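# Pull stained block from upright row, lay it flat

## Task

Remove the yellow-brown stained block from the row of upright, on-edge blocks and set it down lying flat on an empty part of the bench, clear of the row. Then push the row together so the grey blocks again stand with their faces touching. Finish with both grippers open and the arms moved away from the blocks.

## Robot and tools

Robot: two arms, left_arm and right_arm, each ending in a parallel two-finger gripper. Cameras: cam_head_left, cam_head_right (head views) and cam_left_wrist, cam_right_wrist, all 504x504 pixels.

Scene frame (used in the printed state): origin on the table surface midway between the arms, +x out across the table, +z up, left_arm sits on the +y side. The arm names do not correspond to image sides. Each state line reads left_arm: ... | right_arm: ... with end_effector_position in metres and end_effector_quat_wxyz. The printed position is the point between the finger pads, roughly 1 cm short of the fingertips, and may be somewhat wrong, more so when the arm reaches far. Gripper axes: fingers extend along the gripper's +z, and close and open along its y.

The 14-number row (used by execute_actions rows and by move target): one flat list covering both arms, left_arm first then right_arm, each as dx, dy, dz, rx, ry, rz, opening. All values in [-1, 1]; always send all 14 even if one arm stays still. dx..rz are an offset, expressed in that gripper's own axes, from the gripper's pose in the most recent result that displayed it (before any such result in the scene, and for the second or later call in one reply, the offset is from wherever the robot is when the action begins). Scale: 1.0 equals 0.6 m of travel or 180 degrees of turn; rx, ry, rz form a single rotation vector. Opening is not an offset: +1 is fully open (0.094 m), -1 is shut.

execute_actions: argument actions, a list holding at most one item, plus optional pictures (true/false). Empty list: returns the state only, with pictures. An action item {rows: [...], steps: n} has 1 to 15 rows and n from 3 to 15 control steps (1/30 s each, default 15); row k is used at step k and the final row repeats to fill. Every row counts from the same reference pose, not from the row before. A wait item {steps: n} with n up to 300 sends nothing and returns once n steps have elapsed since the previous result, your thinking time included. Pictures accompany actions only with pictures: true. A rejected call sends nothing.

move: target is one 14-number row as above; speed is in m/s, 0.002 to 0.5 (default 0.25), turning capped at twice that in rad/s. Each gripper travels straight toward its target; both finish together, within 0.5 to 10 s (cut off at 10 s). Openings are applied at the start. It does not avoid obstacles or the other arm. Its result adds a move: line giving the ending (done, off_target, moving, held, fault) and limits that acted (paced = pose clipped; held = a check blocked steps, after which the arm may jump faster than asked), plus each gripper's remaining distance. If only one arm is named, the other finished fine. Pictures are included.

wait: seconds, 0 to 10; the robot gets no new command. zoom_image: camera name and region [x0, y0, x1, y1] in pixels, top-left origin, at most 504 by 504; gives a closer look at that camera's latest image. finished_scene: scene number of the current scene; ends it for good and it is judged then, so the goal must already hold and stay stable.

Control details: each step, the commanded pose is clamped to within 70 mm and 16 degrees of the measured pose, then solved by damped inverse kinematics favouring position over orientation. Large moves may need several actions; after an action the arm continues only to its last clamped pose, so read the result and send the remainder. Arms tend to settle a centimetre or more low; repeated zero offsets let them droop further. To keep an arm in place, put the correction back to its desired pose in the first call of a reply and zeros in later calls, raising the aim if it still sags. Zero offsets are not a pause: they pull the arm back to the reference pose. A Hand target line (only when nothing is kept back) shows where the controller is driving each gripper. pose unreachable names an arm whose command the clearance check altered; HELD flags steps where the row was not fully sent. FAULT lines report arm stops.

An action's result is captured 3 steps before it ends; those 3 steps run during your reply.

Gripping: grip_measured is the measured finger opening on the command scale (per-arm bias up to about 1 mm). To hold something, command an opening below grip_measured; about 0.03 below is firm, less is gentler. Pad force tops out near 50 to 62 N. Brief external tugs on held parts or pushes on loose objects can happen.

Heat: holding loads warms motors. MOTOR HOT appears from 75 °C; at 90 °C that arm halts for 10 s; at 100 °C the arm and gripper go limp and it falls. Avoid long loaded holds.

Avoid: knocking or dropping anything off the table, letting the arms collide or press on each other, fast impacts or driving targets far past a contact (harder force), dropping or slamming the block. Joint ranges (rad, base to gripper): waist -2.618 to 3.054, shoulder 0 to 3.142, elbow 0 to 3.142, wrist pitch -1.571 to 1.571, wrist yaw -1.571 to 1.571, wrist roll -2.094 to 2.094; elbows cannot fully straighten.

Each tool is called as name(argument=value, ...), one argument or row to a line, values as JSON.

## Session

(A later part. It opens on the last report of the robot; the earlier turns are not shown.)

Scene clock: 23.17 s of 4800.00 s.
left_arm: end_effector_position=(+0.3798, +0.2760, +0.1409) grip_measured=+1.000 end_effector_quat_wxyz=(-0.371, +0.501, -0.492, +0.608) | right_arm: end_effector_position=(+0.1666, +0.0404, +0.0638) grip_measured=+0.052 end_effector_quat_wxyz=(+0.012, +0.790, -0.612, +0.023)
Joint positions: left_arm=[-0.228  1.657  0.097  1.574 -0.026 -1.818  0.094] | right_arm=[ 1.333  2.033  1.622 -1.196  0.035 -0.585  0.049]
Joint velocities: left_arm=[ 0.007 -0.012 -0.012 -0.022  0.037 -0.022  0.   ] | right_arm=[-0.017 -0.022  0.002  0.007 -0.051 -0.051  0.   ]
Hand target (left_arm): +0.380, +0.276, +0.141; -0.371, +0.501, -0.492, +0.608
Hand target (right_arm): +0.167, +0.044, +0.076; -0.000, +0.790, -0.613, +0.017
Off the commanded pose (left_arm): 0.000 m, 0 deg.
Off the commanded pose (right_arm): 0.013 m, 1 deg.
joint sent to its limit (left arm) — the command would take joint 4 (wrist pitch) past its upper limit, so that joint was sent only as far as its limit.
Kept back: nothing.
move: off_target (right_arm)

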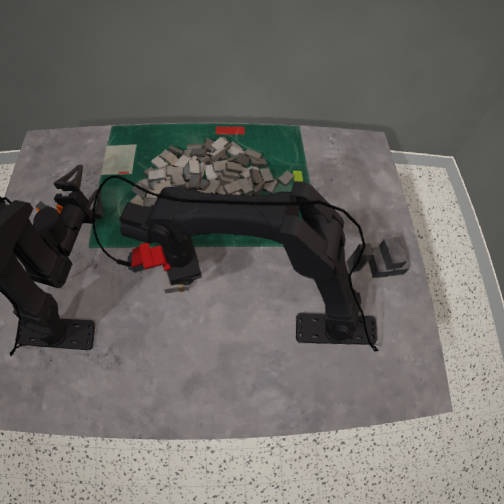

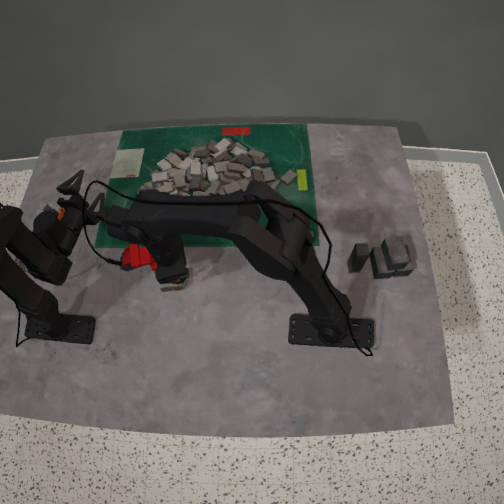

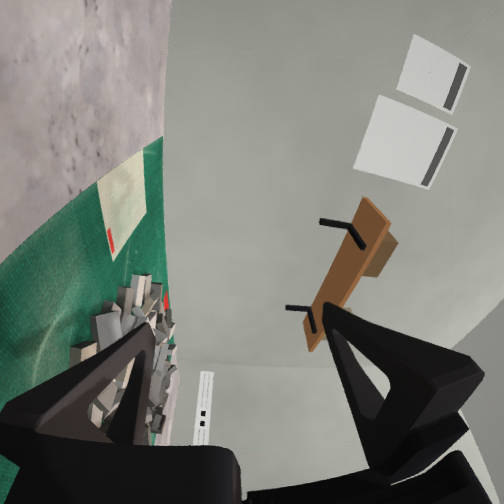

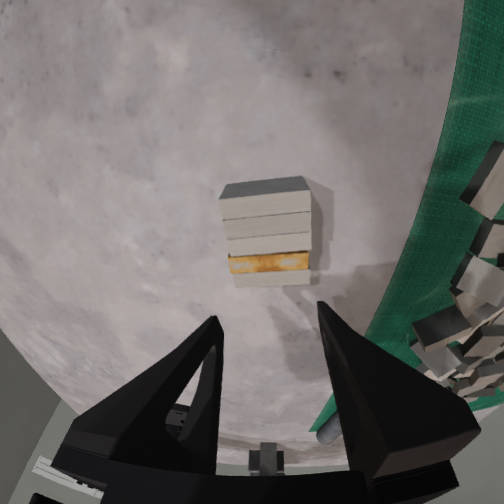

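move(
  target=[0,0,0,0,0,0,1,-0.005,0,0.082,0,0,0,0.35],
  speed=0.1,
)

move(
  target=[0,0,0,0,0,0,1,0,0,0,0,0,0,-0.2],
)

move(
  target=[0,0,0,0,0,0,1,0,0,-0.1,0,0,0,-0.2],
  speed=0.08,
)

Scene clock: 24.43 s of 4800.00 s.
left_arm: end_effector_position=(+0.3798, +0.2760, +0.1409) grip_measured=+1.000 end_effector_quat_wxyz=(-0.371, +0.501, -0.492, +0.608) | right_arm: end_effector_position=(+0.1673, +0.0423, +0.0210) grip_measured=+0.348 end_effector_quat_wxyz=(+0.009, +0.790, -0.612, +0.022)
Joint positions: left_arm=[-0.228  1.657  0.097  1.574 -0.026 -1.818  0.094] | right_arm=[ 1.333  2.076  1.511 -1.036  0.035 -0.585  0.063]
Joint velocities: left_arm=[ 0.007  0.012  0.007  0.007  0.037 -0.037  0.   ] | right_arm=[-0.012  0.017  0.022  0.066  0.007  0.022  0.   ]
Hand target (left_arm): +0.380, +0.276, +0.141; -0.371, +0.501, -0.492, +0.608
Hand target (right_arm): +0.166, +0.041, +0.015; +0.012, +0.790, -0.612, +0.023
Off the commanded pose (left_arm): 0.000 m, 0 deg.
Off the commanded pose (right_arm): 0.007 m, 0 deg.
joint sent to its limit (left arm) — the command would take joint 4 (wrist pitch) past its upper limit, so that joint was sent only as far as its limit.
Kept back: nothing.
move: done

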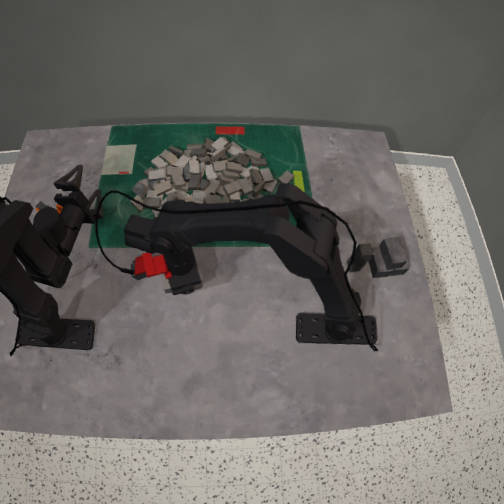

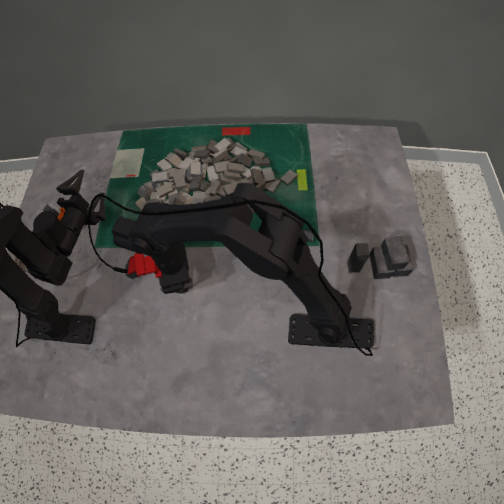

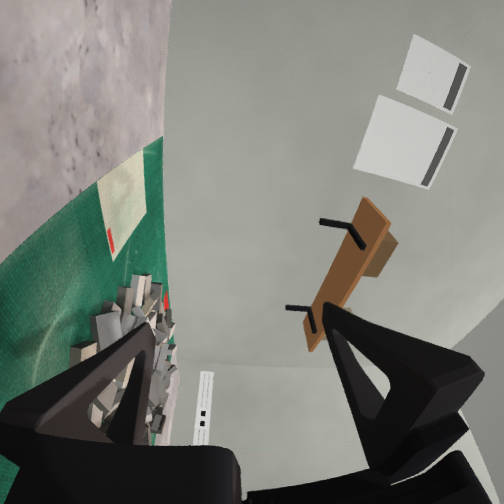

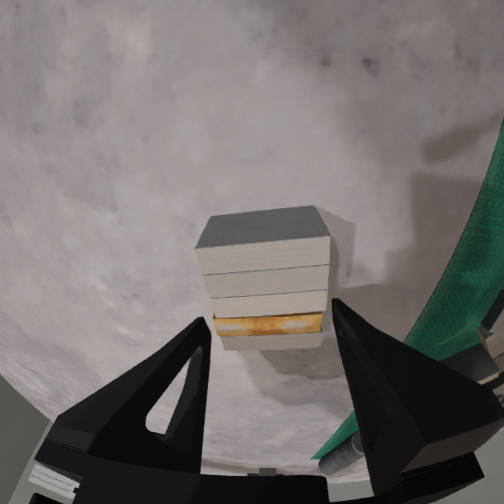

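Scene clock: 24.93 s of 4800.00 s.
left_arm: end_effector_position=(+0.3798, +0.2760, +0.1409) grip_measured=+1.000 end_effector_quat_wxyz=(-0.371, +0.501, -0.492, +0.608) | right_arm: end_effector_position=(+0.1676, +0.0424, +0.0210) grip_measured=-0.075 end_effector_quat_wxyz=(+0.008, +0.790, -0.612, +0.022)
Joint positions: left_arm=[-0.228  1.657  0.097  1.574 -0.026 -1.818  0.094] | right_arm=[ 1.333  2.076  1.511 -1.035  0.037 -0.585  0.043]
Joint velocities: left_arm=[-0.007 -0.012  0.017 -0.051  0.066  0.037  0.   ] | right_arm=[-0.012  0.007 -0.002  0.037  0.007 -0.037  0.001]
Hand target (left_arm): +0.380, +0.276, +0.141; -0.371, +0.501, -0.492, +0.608
Hand target (right_arm): +0.167, +0.042, +0.021; +0.009, +0.790, -0.612, +0.022
Off the commanded pose (left_arm): 0.000 m, 0 deg.
Off the commanded pose (right_arm): 0.000 m, 0 deg.
joint sent to its limit (left arm) — the command would take joint 4 (wrist pitch) past its upper limit, so that joint was sent only as far as its limit.
Kept back: nothing.
move: done

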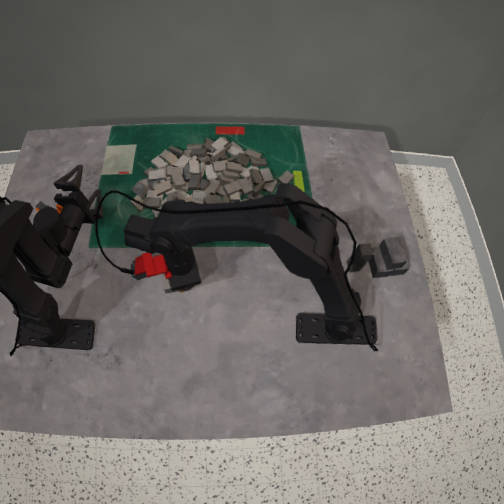

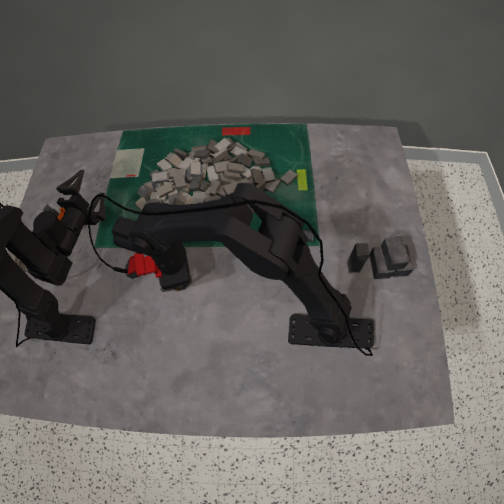

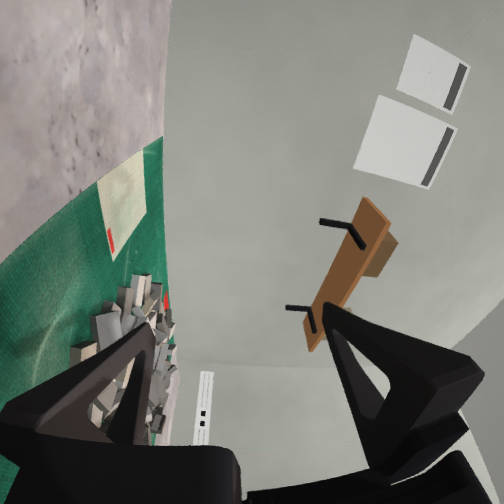

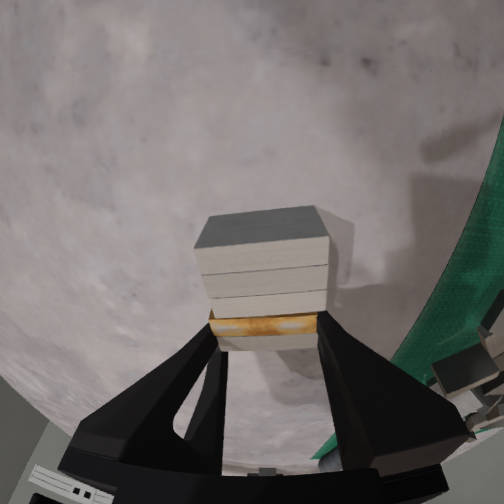

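Scene clock: 26.23 s of 4800.00 s.
left_arm: end_effector_position=(+0.3798, +0.2760, +0.1409) grip_measured=+1.000 end_effector_quat_wxyz=(-0.371, +0.501, -0.492, +0.608) | right_arm: end_effector_position=(+0.1666, +0.0394, +0.0652) grip_measured=-0.075 end_effector_quat_wxyz=(+0.024, +0.790, -0.612, +0.028)
Joint positions: left_arm=[-0.228  1.657  0.097  1.574 -0.026 -1.818  0.094] | right_arm=[ 1.333  2.055  1.658 -1.238  0.037 -0.585  0.043]
Joint velocities: left_arm=[-0.007 -0.007  0.002 -0.007  0.022  0.037  0.   ] | right_arm=[-0.002  0.002  0.002 -0.022 -0.051 -0.007  0.001]
Hand target (left_arm): +0.380, +0.276, +0.141; -0.371, +0.501, -0.492, +0.608
Hand target (right_arm): +0.167, +0.044, +0.081; +0.008, +0.790, -0.612, +0.022
Off the commanded pose (left_arm): 0.000 m, 0 deg.
Off the commanded pose (right_arm): 0.017 m, 2 deg.
joint sent to its limit (left arm) — the command would take joint 4 (wrist pitch) past its upper limit, so that joint was sent only as far as its limit.
Kept back: nothing.
move: off_target (right_arm)

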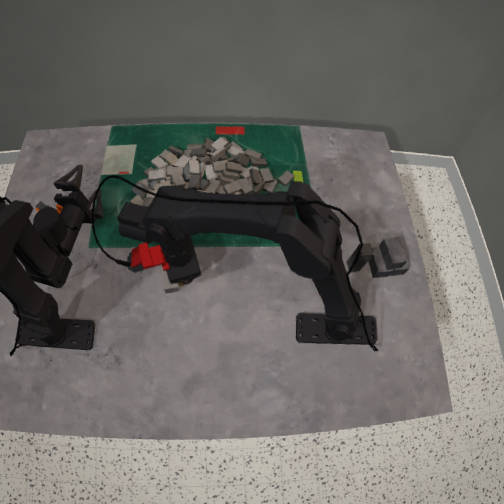

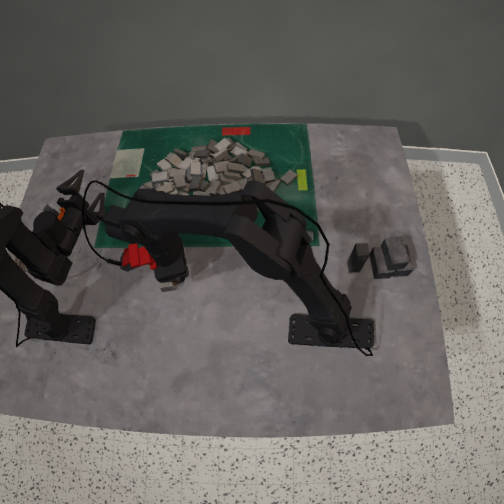

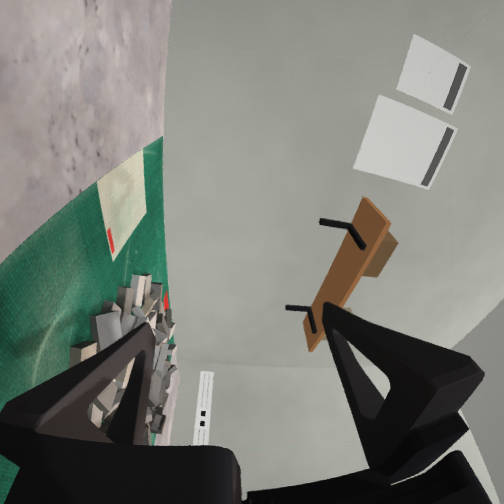

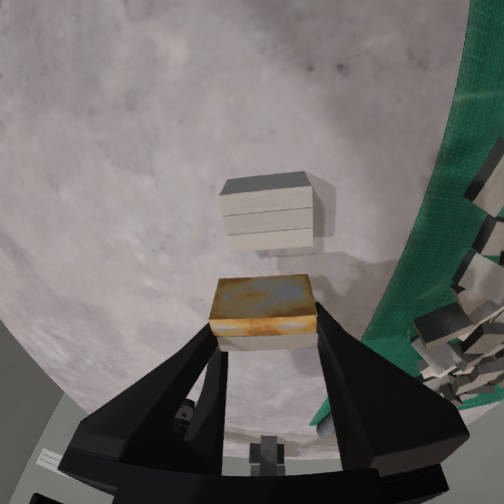

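move(
  target=[0,0,0,0,0,0,1,0.2,0,0,0,0,0,-0.2],
  speed=0.12,
)

move(
  target=[0,0,0,0,0,0,1,0,0,0.074,0,0,0,-0.2],
  speed=0.06,
)

Scene clock: 27.93 s of 4800.00 s.
left_arm: end_effector_position=(+0.3798, +0.2760, +0.1409) grip_measured=+1.000 end_effector_quat_wxyz=(-0.371, +0.501, -0.492, +0.608) | right_arm: end_effector_position=(+0.1965, -0.0760, +0.0684) grip_measured=-0.075 end_effector_quat_wxyz=(+0.039, +0.788, -0.614, +0.029)
Joint positions: left_arm=[-0.228  1.657  0.097  1.574 -0.026 -1.818  0.094] | right_arm=[ 1.107  1.732  1.238 -1.159  0.05  -0.805  0.043]
Joint velocities: left_arm=[-0.002 -0.012 -0.007  0.022 -0.066 -0.081  0.   ] | right_arm=[-0.002  0.007  0.002  0.037  0.007 -0.051 -0.001]
Hand target (left_arm): +0.380, +0.276, +0.141; -0.371, +0.501, -0.492, +0.608
Hand target (right_arm): +0.198, -0.077, +0.072; +0.027, +0.790, -0.612, +0.027
Off the commanded pose (left_arm): 0.000 m, 0 deg.
Off the commanded pose (right_arm): 0.006 m, 2 deg.
joint sent to its limit (left arm) — the command would take joint 4 (wrist pitch) past its upper limit, so that joint was sent only as far as its limit.
Kept back: nothing.
move: done

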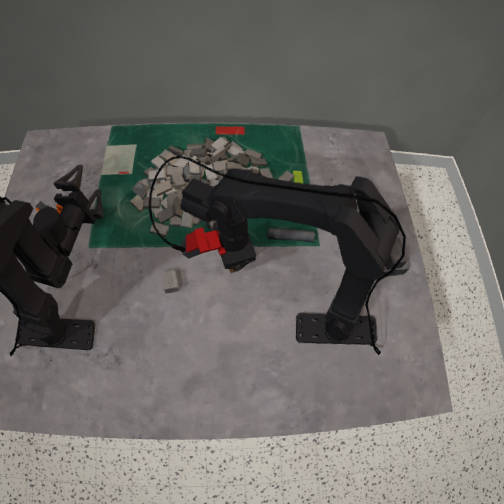

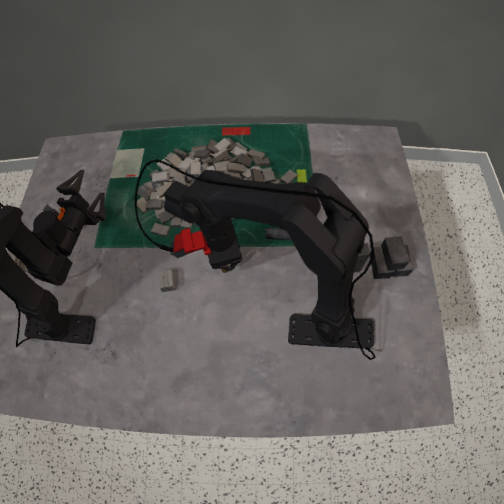

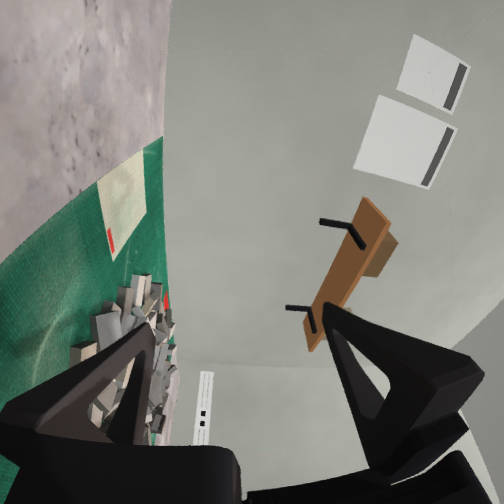

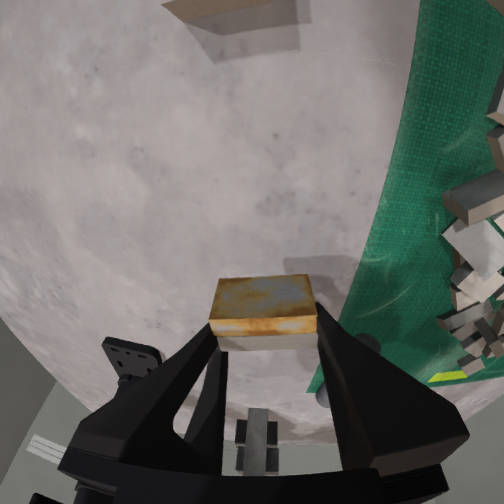

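Scene clock: 29.17 s of 4800.00 s.
left_arm: end_effector_position=(+0.3798, +0.2760, +0.1409) grip_measured=+1.000 end_effector_quat_wxyz=(-0.371, +0.501, -0.492, +0.608) | right_arm: end_effector_position=(+0.1954, -0.0778, +0.0289) grip_measured=-0.075 end_effector_quat_wxyz=(+0.035, +0.788, -0.614, +0.029)
Joint positions: left_arm=[-0.228  1.657  0.097  1.574 -0.026 -1.818  0.094] | right_arm=[ 1.107  1.768  1.115 -0.994  0.05  -0.805  0.043]
Joint velocities: left_arm=[ 0.007 -0.002  0.007  0.007 -0.154 -0.007  0.   ] | right_arm=[ 0.012  0.002  0.007 -0.051  0.022 -0.037  0.002]
Hand target (left_arm): +0.380, +0.276, +0.141; -0.371, +0.501, -0.492, +0.608
Hand target (right_arm): +0.196, -0.080, +0.024; +0.039, +0.788, -0.614, +0.029
Off the commanded pose (left_arm): 0.000 m, 0 deg.
Off the commanded pose (right_arm): 0.005 m, 0 deg.
joint sent to its limit (left arm) — the command would take joint 4 (wrist pitch) past its upper limit, so that joint was sent only as far as its limit.
Kept back: nothing.
move: done

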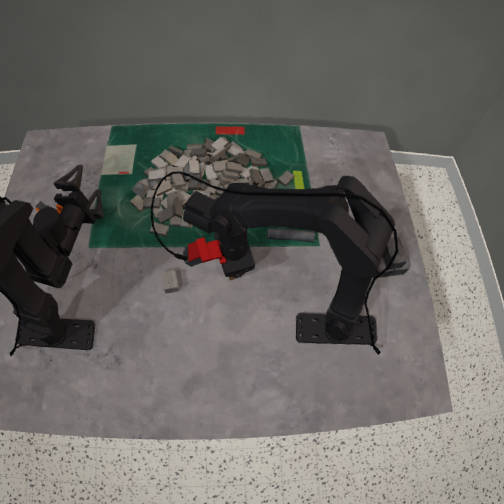

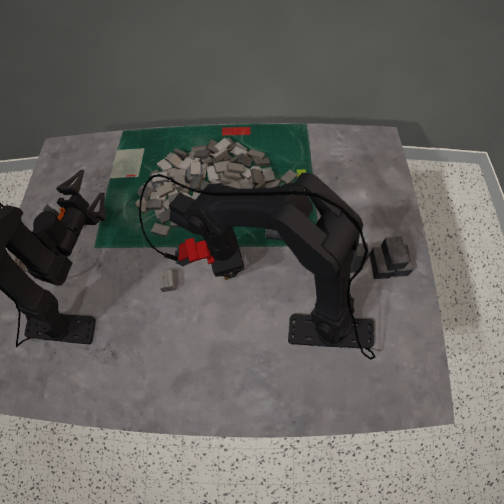

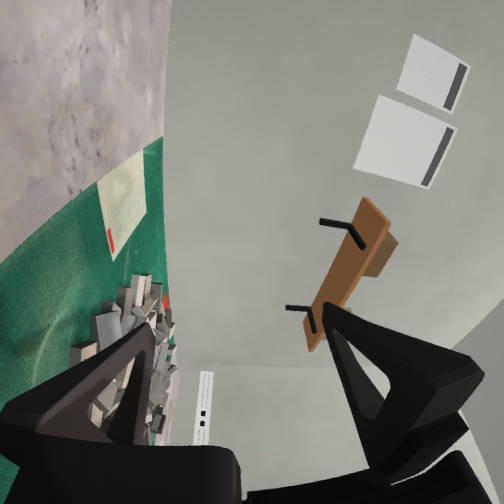

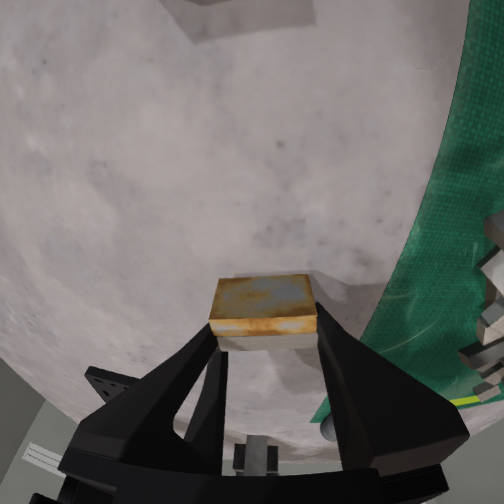

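move(
  target=[0,0,0,0,0,0,1,0,0,0.018,0,0,0,-0.2],
  speed=0.04,
)

move(
  target=[0,0,0,0,0,0,1,0,0,0,0,0,0,0.3],
)

move(
  target=[0,0,0,0,0,0,1,0.026,0,-0.004,0,0,0,0.3],
  speed=0.04,
)

move(
  target=[0,0,0,0,0,0,1,0,0,0,0,0,0,-0.2],
)

move(
  target=[0,0,0,0,0,0,1,0.01,0,-0.1,0,0,0,-0.2],
  speed=0.08,
)

Scene clock: 30.17 s of 4800.00 s.
left_arm: end_effector_position=(+0.3798, +0.2760, +0.1409) grip_measured=+1.000 end_effector_quat_wxyz=(-0.371, +0.501, -0.492, +0.608) | right_arm: end_effector_position=(+0.1961, -0.0767, +0.0248) grip_measured=-0.075 end_effector_quat_wxyz=(+0.029, +0.788, -0.614, +0.028)
Joint positions: left_arm=[-0.228  1.657  0.097  1.574 -0.026 -1.818  0.094] | right_arm=[ 1.107  1.768  1.098 -0.965  0.05  -0.805  0.043]
Joint velocities: left_arm=[-0.007  0.007 -0.002  0.007  0.037  0.007  0.   ] | right_arm=[ 0.002 -0.012 -0.002  0.022  0.007 -0.007 -0.001]
Hand target (left_arm): +0.380, +0.276, +0.141; -0.371, +0.501, -0.492, +0.608
Hand target (right_arm): +0.195, -0.079, +0.018; +0.035, +0.788, -0.614, +0.029
Off the commanded pose (left_arm): 0.000 m, 0 deg.
Off the commanded pose (right_arm): 0.007 m, 1 deg.
joint sent to its limit (left arm) — the command would take joint 4 (wrist pitch) past its upper limit, so that joint was sent only as far as its limit.
Kept back: nothing.
move: done

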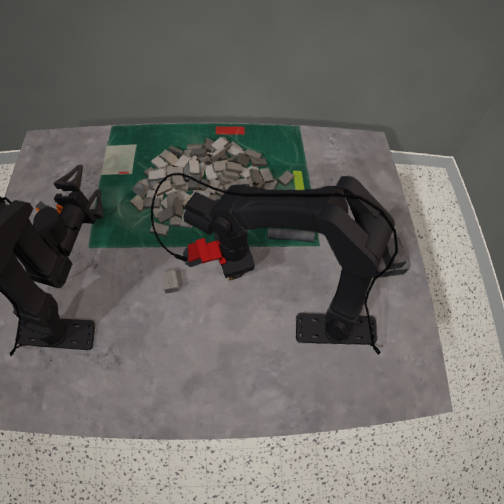

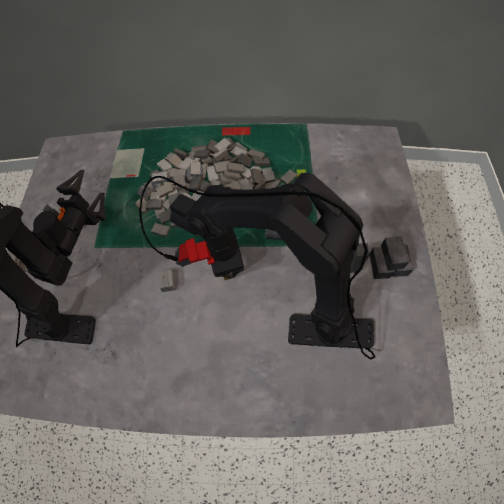

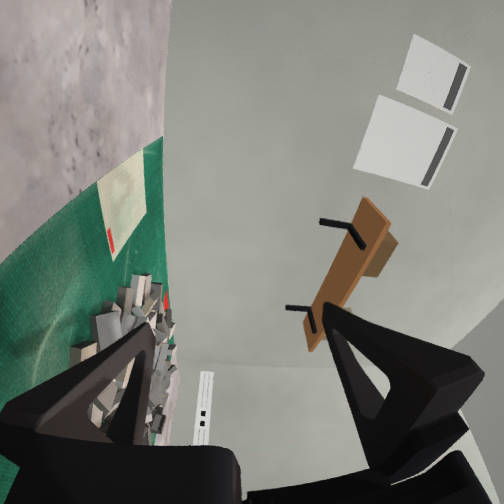

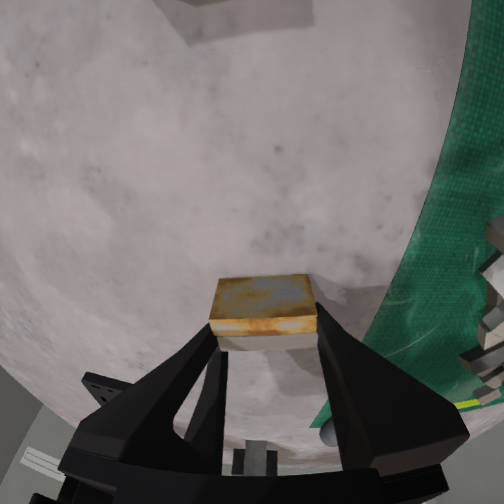

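Scene clock: 30.67 s of 4800.00 s.
left_arm: end_effector_position=(+0.3798, +0.2760, +0.1409) grip_measured=+1.000 end_effector_quat_wxyz=(-0.371, +0.501, -0.492, +0.608) | right_arm: end_effector_position=(+0.1961, -0.0767, +0.0248) grip_measured=+0.298 end_effector_quat_wxyz=(+0.029, +0.788, -0.614, +0.028)
Joint positions: left_arm=[-0.228  1.657  0.097  1.574 -0.026 -1.818  0.094] | right_arm=[ 1.107  1.768  1.098 -0.965  0.05  -0.805  0.061]
Joint velocities: left_arm=[-0.007  0.007 -0.002 -0.007  0.095  0.007  0.   ] | right_arm=[ 0.002  0.007 -0.007  0.022 -0.022  0.037  0.002]
Hand target (left_arm): +0.380, +0.276, +0.141; -0.371, +0.501, -0.492, +0.608
Hand target (right_arm): +0.196, -0.077, +0.025; +0.029, +0.788, -0.614, +0.028
Off the commanded pose (left_arm): 0.000 m, 0 deg.
Off the commanded pose (right_arm): 0.000 m, 0 deg.
joint sent to its limit (left arm) — the command would take joint 4 (wrist pitch) past its upper limit, so that joint was sent only as far as its limit.
Kept back: nothing.
move: done

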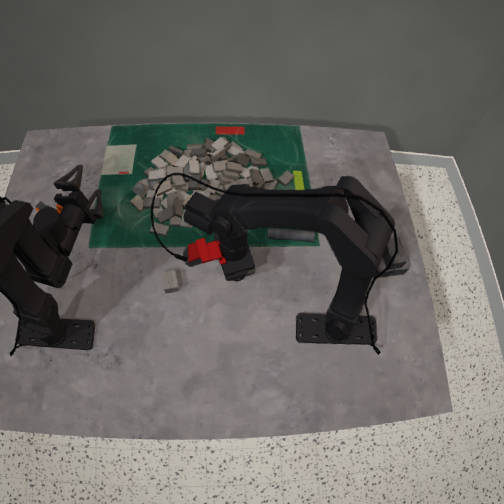

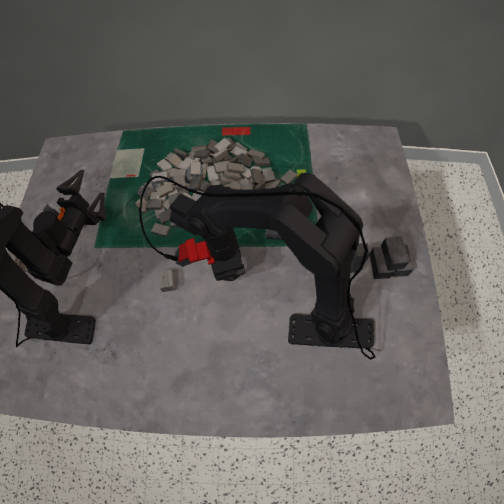

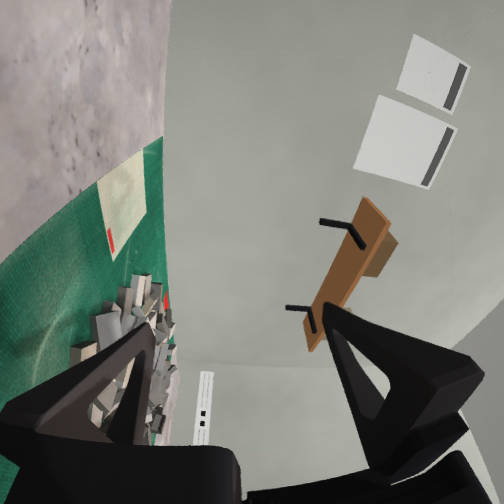

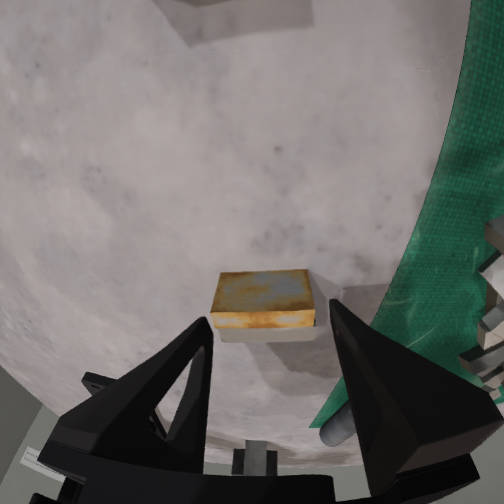

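Scene clock: 31.40 s of 4800.00 s.
left_arm: end_effector_position=(+0.3798, +0.2760, +0.1409) grip_measured=+1.000 end_effector_quat_wxyz=(-0.371, +0.501, -0.492, +0.608) | right_arm: end_effector_position=(+0.2011, -0.0852, +0.0262) grip_measured=+0.298 end_effector_quat_wxyz=(+0.029, +0.788, -0.615, +0.027)
Joint positions: left_arm=[-0.228  1.657  0.097  1.574 -0.026 -1.818  0.094] | right_arm=[ 1.076  1.748  1.081 -0.964  0.05  -0.834  0.061]
Joint velocities: left_arm=[ 0.012 -0.012  0.002 -0.007 -0.037  0.081  0.   ] | right_arm=[ 0.007 -0.007  0.012  0.125  0.007  0.007  0.   ]
Hand target (left_arm): +0.380, +0.276, +0.141; -0.371, +0.501, -0.492, +0.608
Hand target (right_arm): +0.200, -0.092, +0.028; +0.030, +0.788, -0.614, +0.028
Off the commanded pose (left_arm): 0.000 m, 0 deg.
Off the commanded pose (right_arm): 0.007 m, 0 deg.
joint sent to its limit (left arm) — the command would take joint 4 (wrist pitch) past its upper limit, so that joint was sent only as far as its limit.
Kept back: nothing.
move: done

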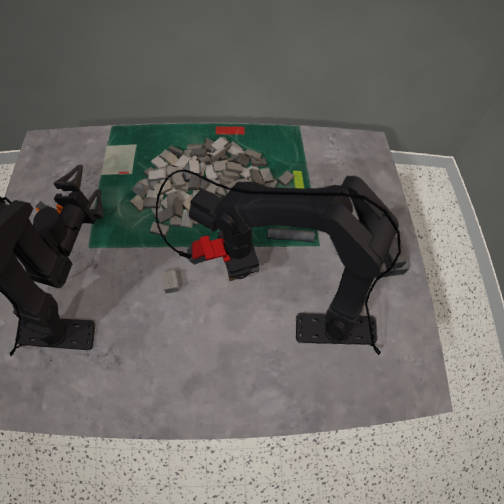

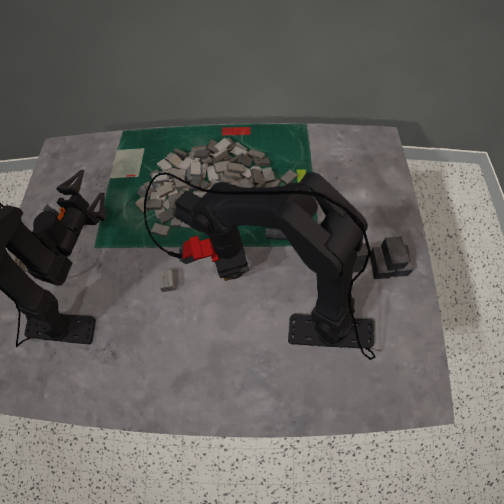

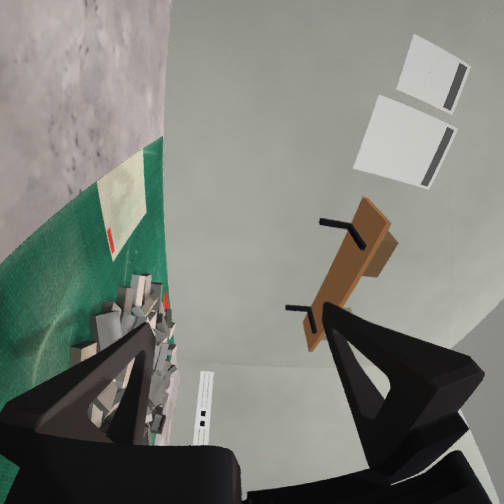

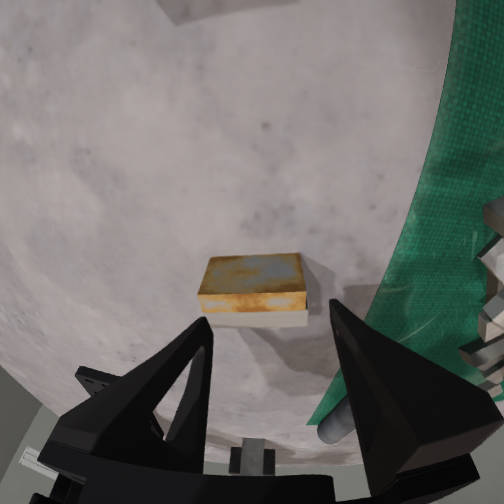

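Scene clock: 31.90 s of 4800.00 s.
left_arm: end_effector_position=(+0.3798, +0.2760, +0.1409) grip_measured=+1.000 end_effector_quat_wxyz=(-0.371, +0.501, -0.492, +0.608) | right_arm: end_effector_position=(+0.2009, -0.0856, +0.0262) grip_measured=-0.113 end_effector_quat_wxyz=(+0.029, +0.788, -0.615, +0.027)
Joint positions: left_arm=[-0.228  1.657  0.097  1.574 -0.026 -1.818  0.094] | right_arm=[ 1.076  1.748  1.081 -0.966  0.05  -0.834  0.042]
Joint velocities: left_arm=[ 0.007 -0.002 -0.017 -0.022  0.007 -0.007  0.   ] | right_arm=[-0.017 -0.007  0.007  0.022 -0.051 -0.007 -0.   ]
Hand target (left_arm): +0.380, +0.276, +0.141; -0.371, +0.501, -0.492, +0.608
Hand target (right_arm): +0.201, -0.085, +0.026; +0.029, +0.788, -0.615, +0.027
Off the commanded pose (left_arm): 0.000 m, 0 deg.
Off the commanded pose (right_arm): 0.000 m, 0 deg.
joint sent to its limit (left arm) — the command would take joint 4 (wrist pitch) past its upper limit, so that joint was sent only as far as its limit.
Kept back: nothing.
move: done

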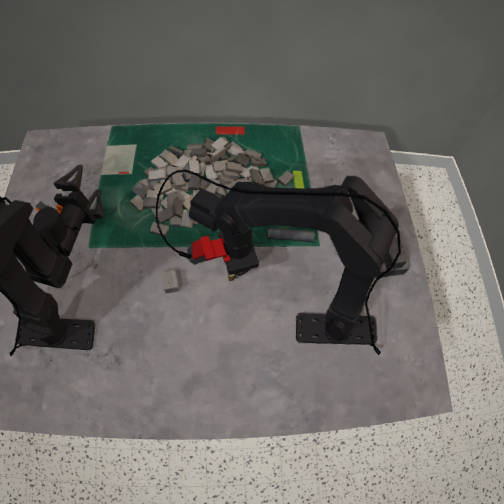

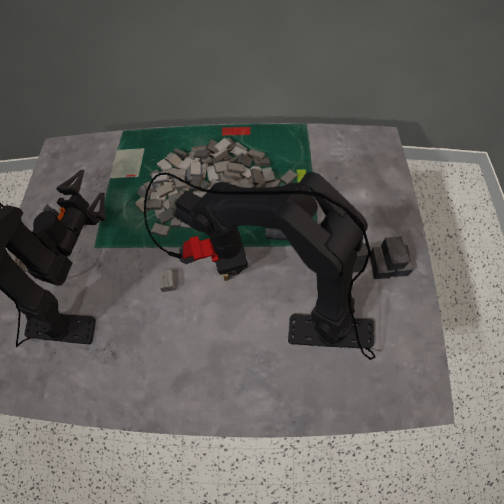

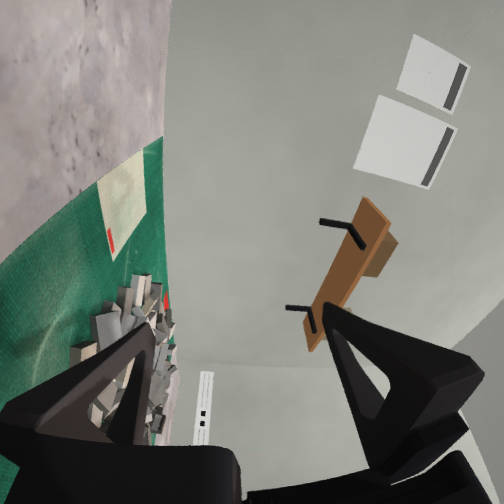

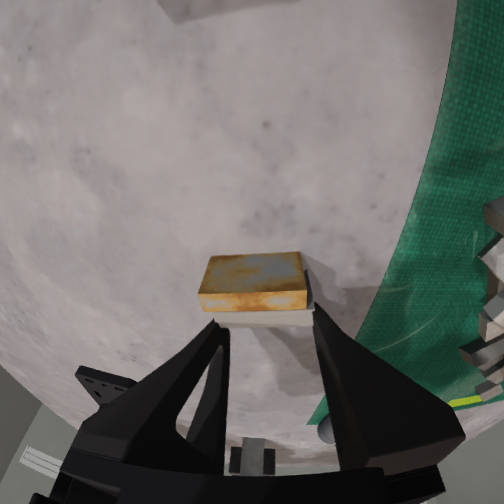

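Scene clock: 33.20 s of 4800.00 s.
left_arm: end_effector_position=(+0.3798, +0.2760, +0.1409) grip_measured=+1.000 end_effector_quat_wxyz=(-0.371, +0.501, -0.492, +0.608) | right_arm: end_effector_position=(+0.1984, -0.0894, +0.0741) grip_measured=-0.113 end_effector_quat_wxyz=(+0.044, +0.788, -0.614, +0.028)
Joint positions: left_arm=[-0.228  1.657  0.097  1.574 -0.026 -1.818  0.094] | right_arm=[ 1.076  1.699  1.222 -1.186  0.05  -0.835  0.042]
Joint velocities: left_arm=[-0.002  0.002  0.017  0.051  0.051 -0.022  0.   ] | right_arm=[-0.007  0.002  0.012 -0.007  0.007 -0.095 -0.001]
Hand target (left_arm): +0.380, +0.276, +0.141; -0.371, +0.501, -0.492, +0.608
Hand target (right_arm): +0.203, -0.087, +0.086; +0.029, +0.788, -0.615, +0.027
Off the commanded pose (left_arm): 0.000 m, 0 deg.
Off the commanded pose (right_arm): 0.013 m, 2 deg.
joint sent to its limit (left arm) — the command would take joint 4 (wrist pitch) past its upper limit, so that joint was sent only as far as its limit.
Kept back: nothing.
move: off_target (right_arm)

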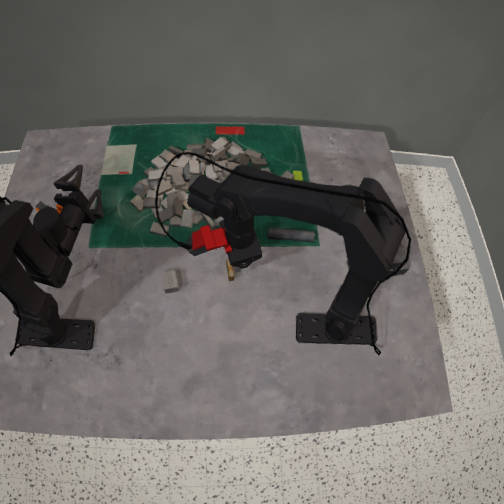

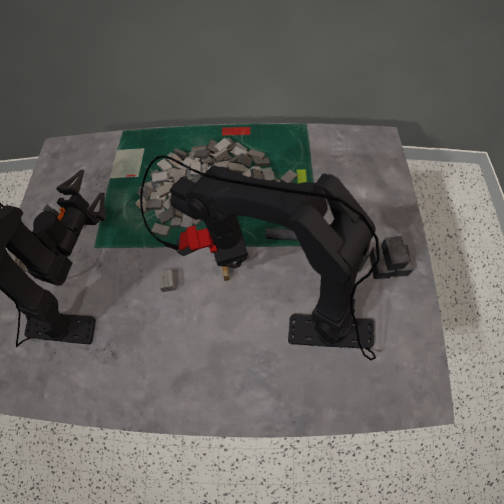

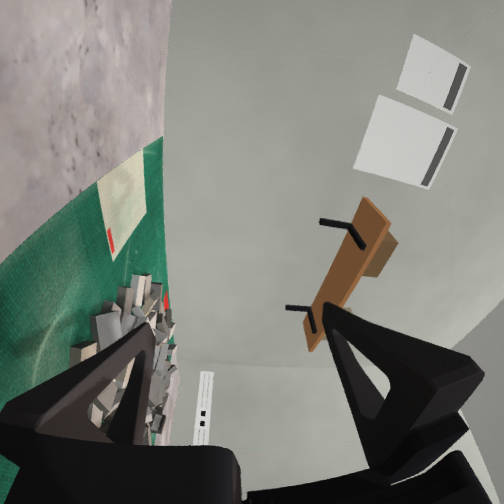

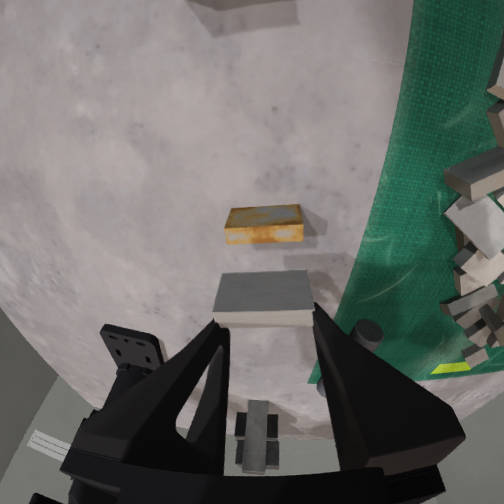

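move(
  target=[0,0,0,0,0,0,1,0,0,0.03,0,0,0,-0.2],
  speed=0.06,
)

move(
  target=[0,0,0,0,0,0,1,-0.06,0,-0.004,0,0,0,-0.2],
  speed=0.04,
)

Scene clock: 35.17 s of 4800.00 s.
left_arm: end_effector_position=(+0.3798, +0.2760, +0.1409) grip_measured=+1.000 end_effector_quat_wxyz=(-0.371, +0.501, -0.492, +0.608) | right_arm: end_effector_position=(+0.1984, -0.0893, +0.0627) grip_measured=-0.113 end_effector_quat_wxyz=(+0.038, +0.788, -0.614, +0.028)
Joint positions: left_arm=[-0.228  1.657  0.097  1.574 -0.026 -1.818  0.094] | right_arm=[ 1.076  1.699  1.176 -1.128  0.05  -0.835  0.042]
Joint velocities: left_arm=[-0.012 -0.012 -0.007 -0.022  0.007 -0.022  0.   ] | right_arm=[-0.007  0.007  0.017  0.007 -0.007  0.051  0.001]
Hand target (left_arm): +0.380, +0.276, +0.141; -0.371, +0.501, -0.492, +0.608
Hand target (right_arm): +0.198, -0.091, +0.056; +0.044, +0.788, -0.614, +0.028
Off the commanded pose (left_arm): 0.000 m, 0 deg.
Off the commanded pose (right_arm): 0.007 m, 1 deg.
joint sent to its limit (left arm) — the command would take joint 4 (wrist pitch) past its upper limit, so that joint was sent only as far as its limit.
Kept back: nothing.
move: done

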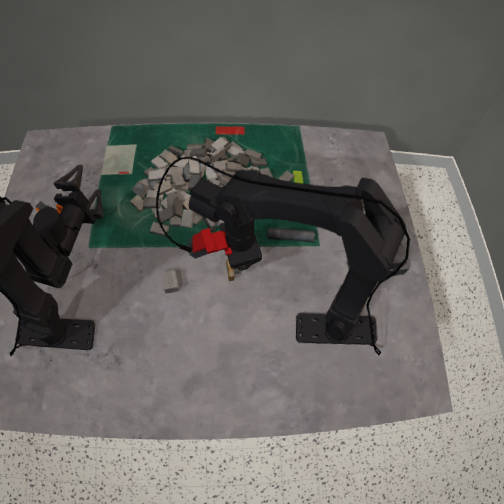

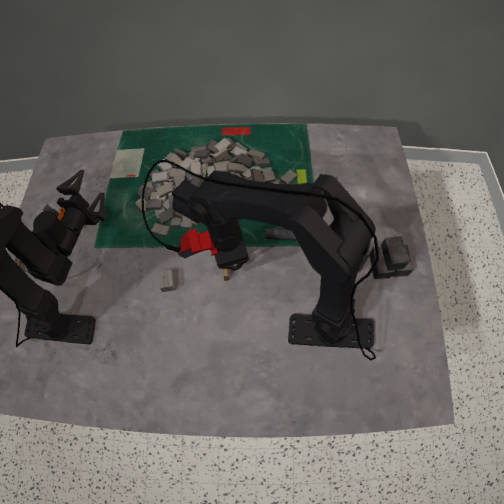

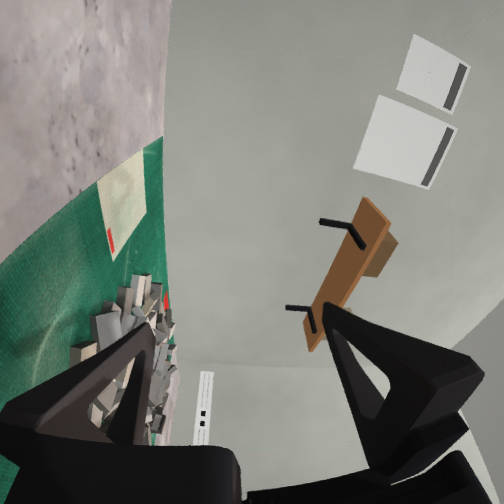

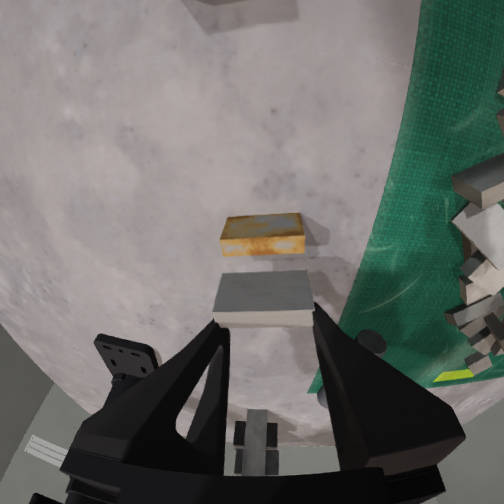

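Scene clock: 36.33 s of 4800.00 s.
left_arm: end_effector_position=(+0.3798, +0.2760, +0.1409) grip_measured=+1.000 end_effector_quat_wxyz=(-0.371, +0.501, -0.492, +0.608) | right_arm: end_effector_position=(+0.1903, -0.0597, +0.0592) grip_measured=-0.113 end_effector_quat_wxyz=(+0.037, +0.788, -0.613, +0.031)
Joint positions: left_arm=[-0.228  1.657  0.097  1.574 -0.026 -1.818  0.094] | right_arm=[ 1.155  1.779  1.256 -1.129  0.05  -0.759  0.042]
Joint velocities: left_arm=[-0.027  0.007 -0.007 -0.022  0.037  0.007  0.   ] | right_arm=[ 0.002 -0.002  0.012 -0.022 -0.051 -0.066 -0.   ]
Hand target (left_arm): +0.380, +0.276, +0.141; -0.371, +0.501, -0.492, +0.608
Hand target (right_arm): +0.189, -0.054, +0.062; +0.037, +0.788, -0.614, +0.028
Off the commanded pose (left_arm): 0.000 m, 0 deg.
Off the commanded pose (right_arm): 0.006 m, 0 deg.
joint sent to its limit (left arm) — the command would take joint 4 (wrist pitch) past its upper limit, so that joint was sent only as far as its limit.
Kept back: nothing.
move: done

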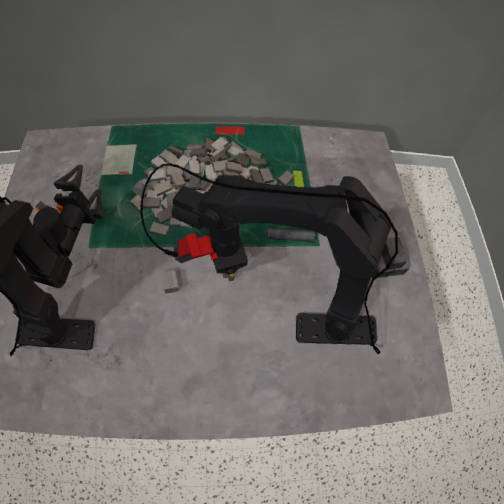

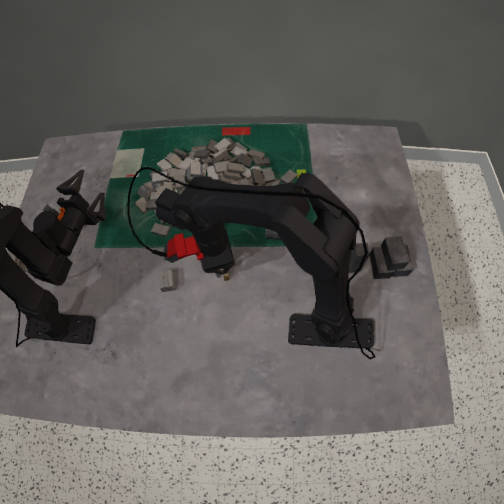

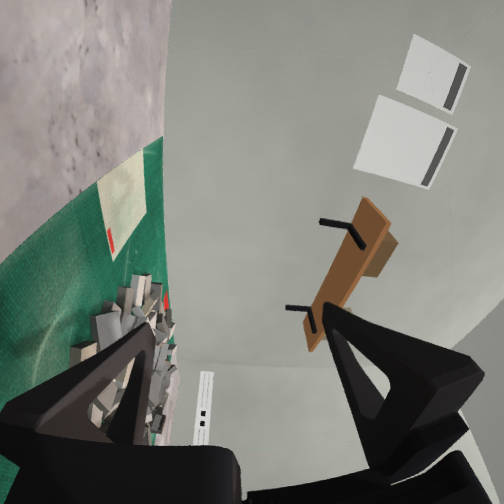

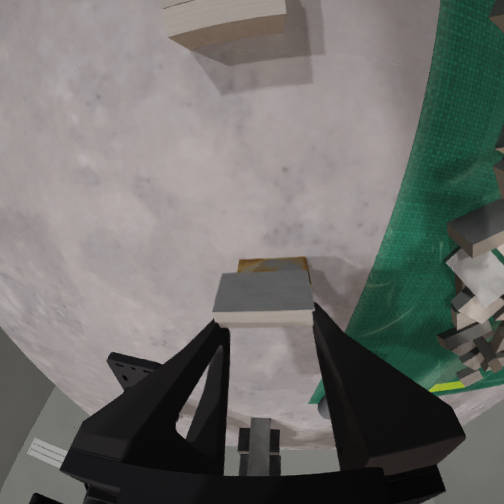

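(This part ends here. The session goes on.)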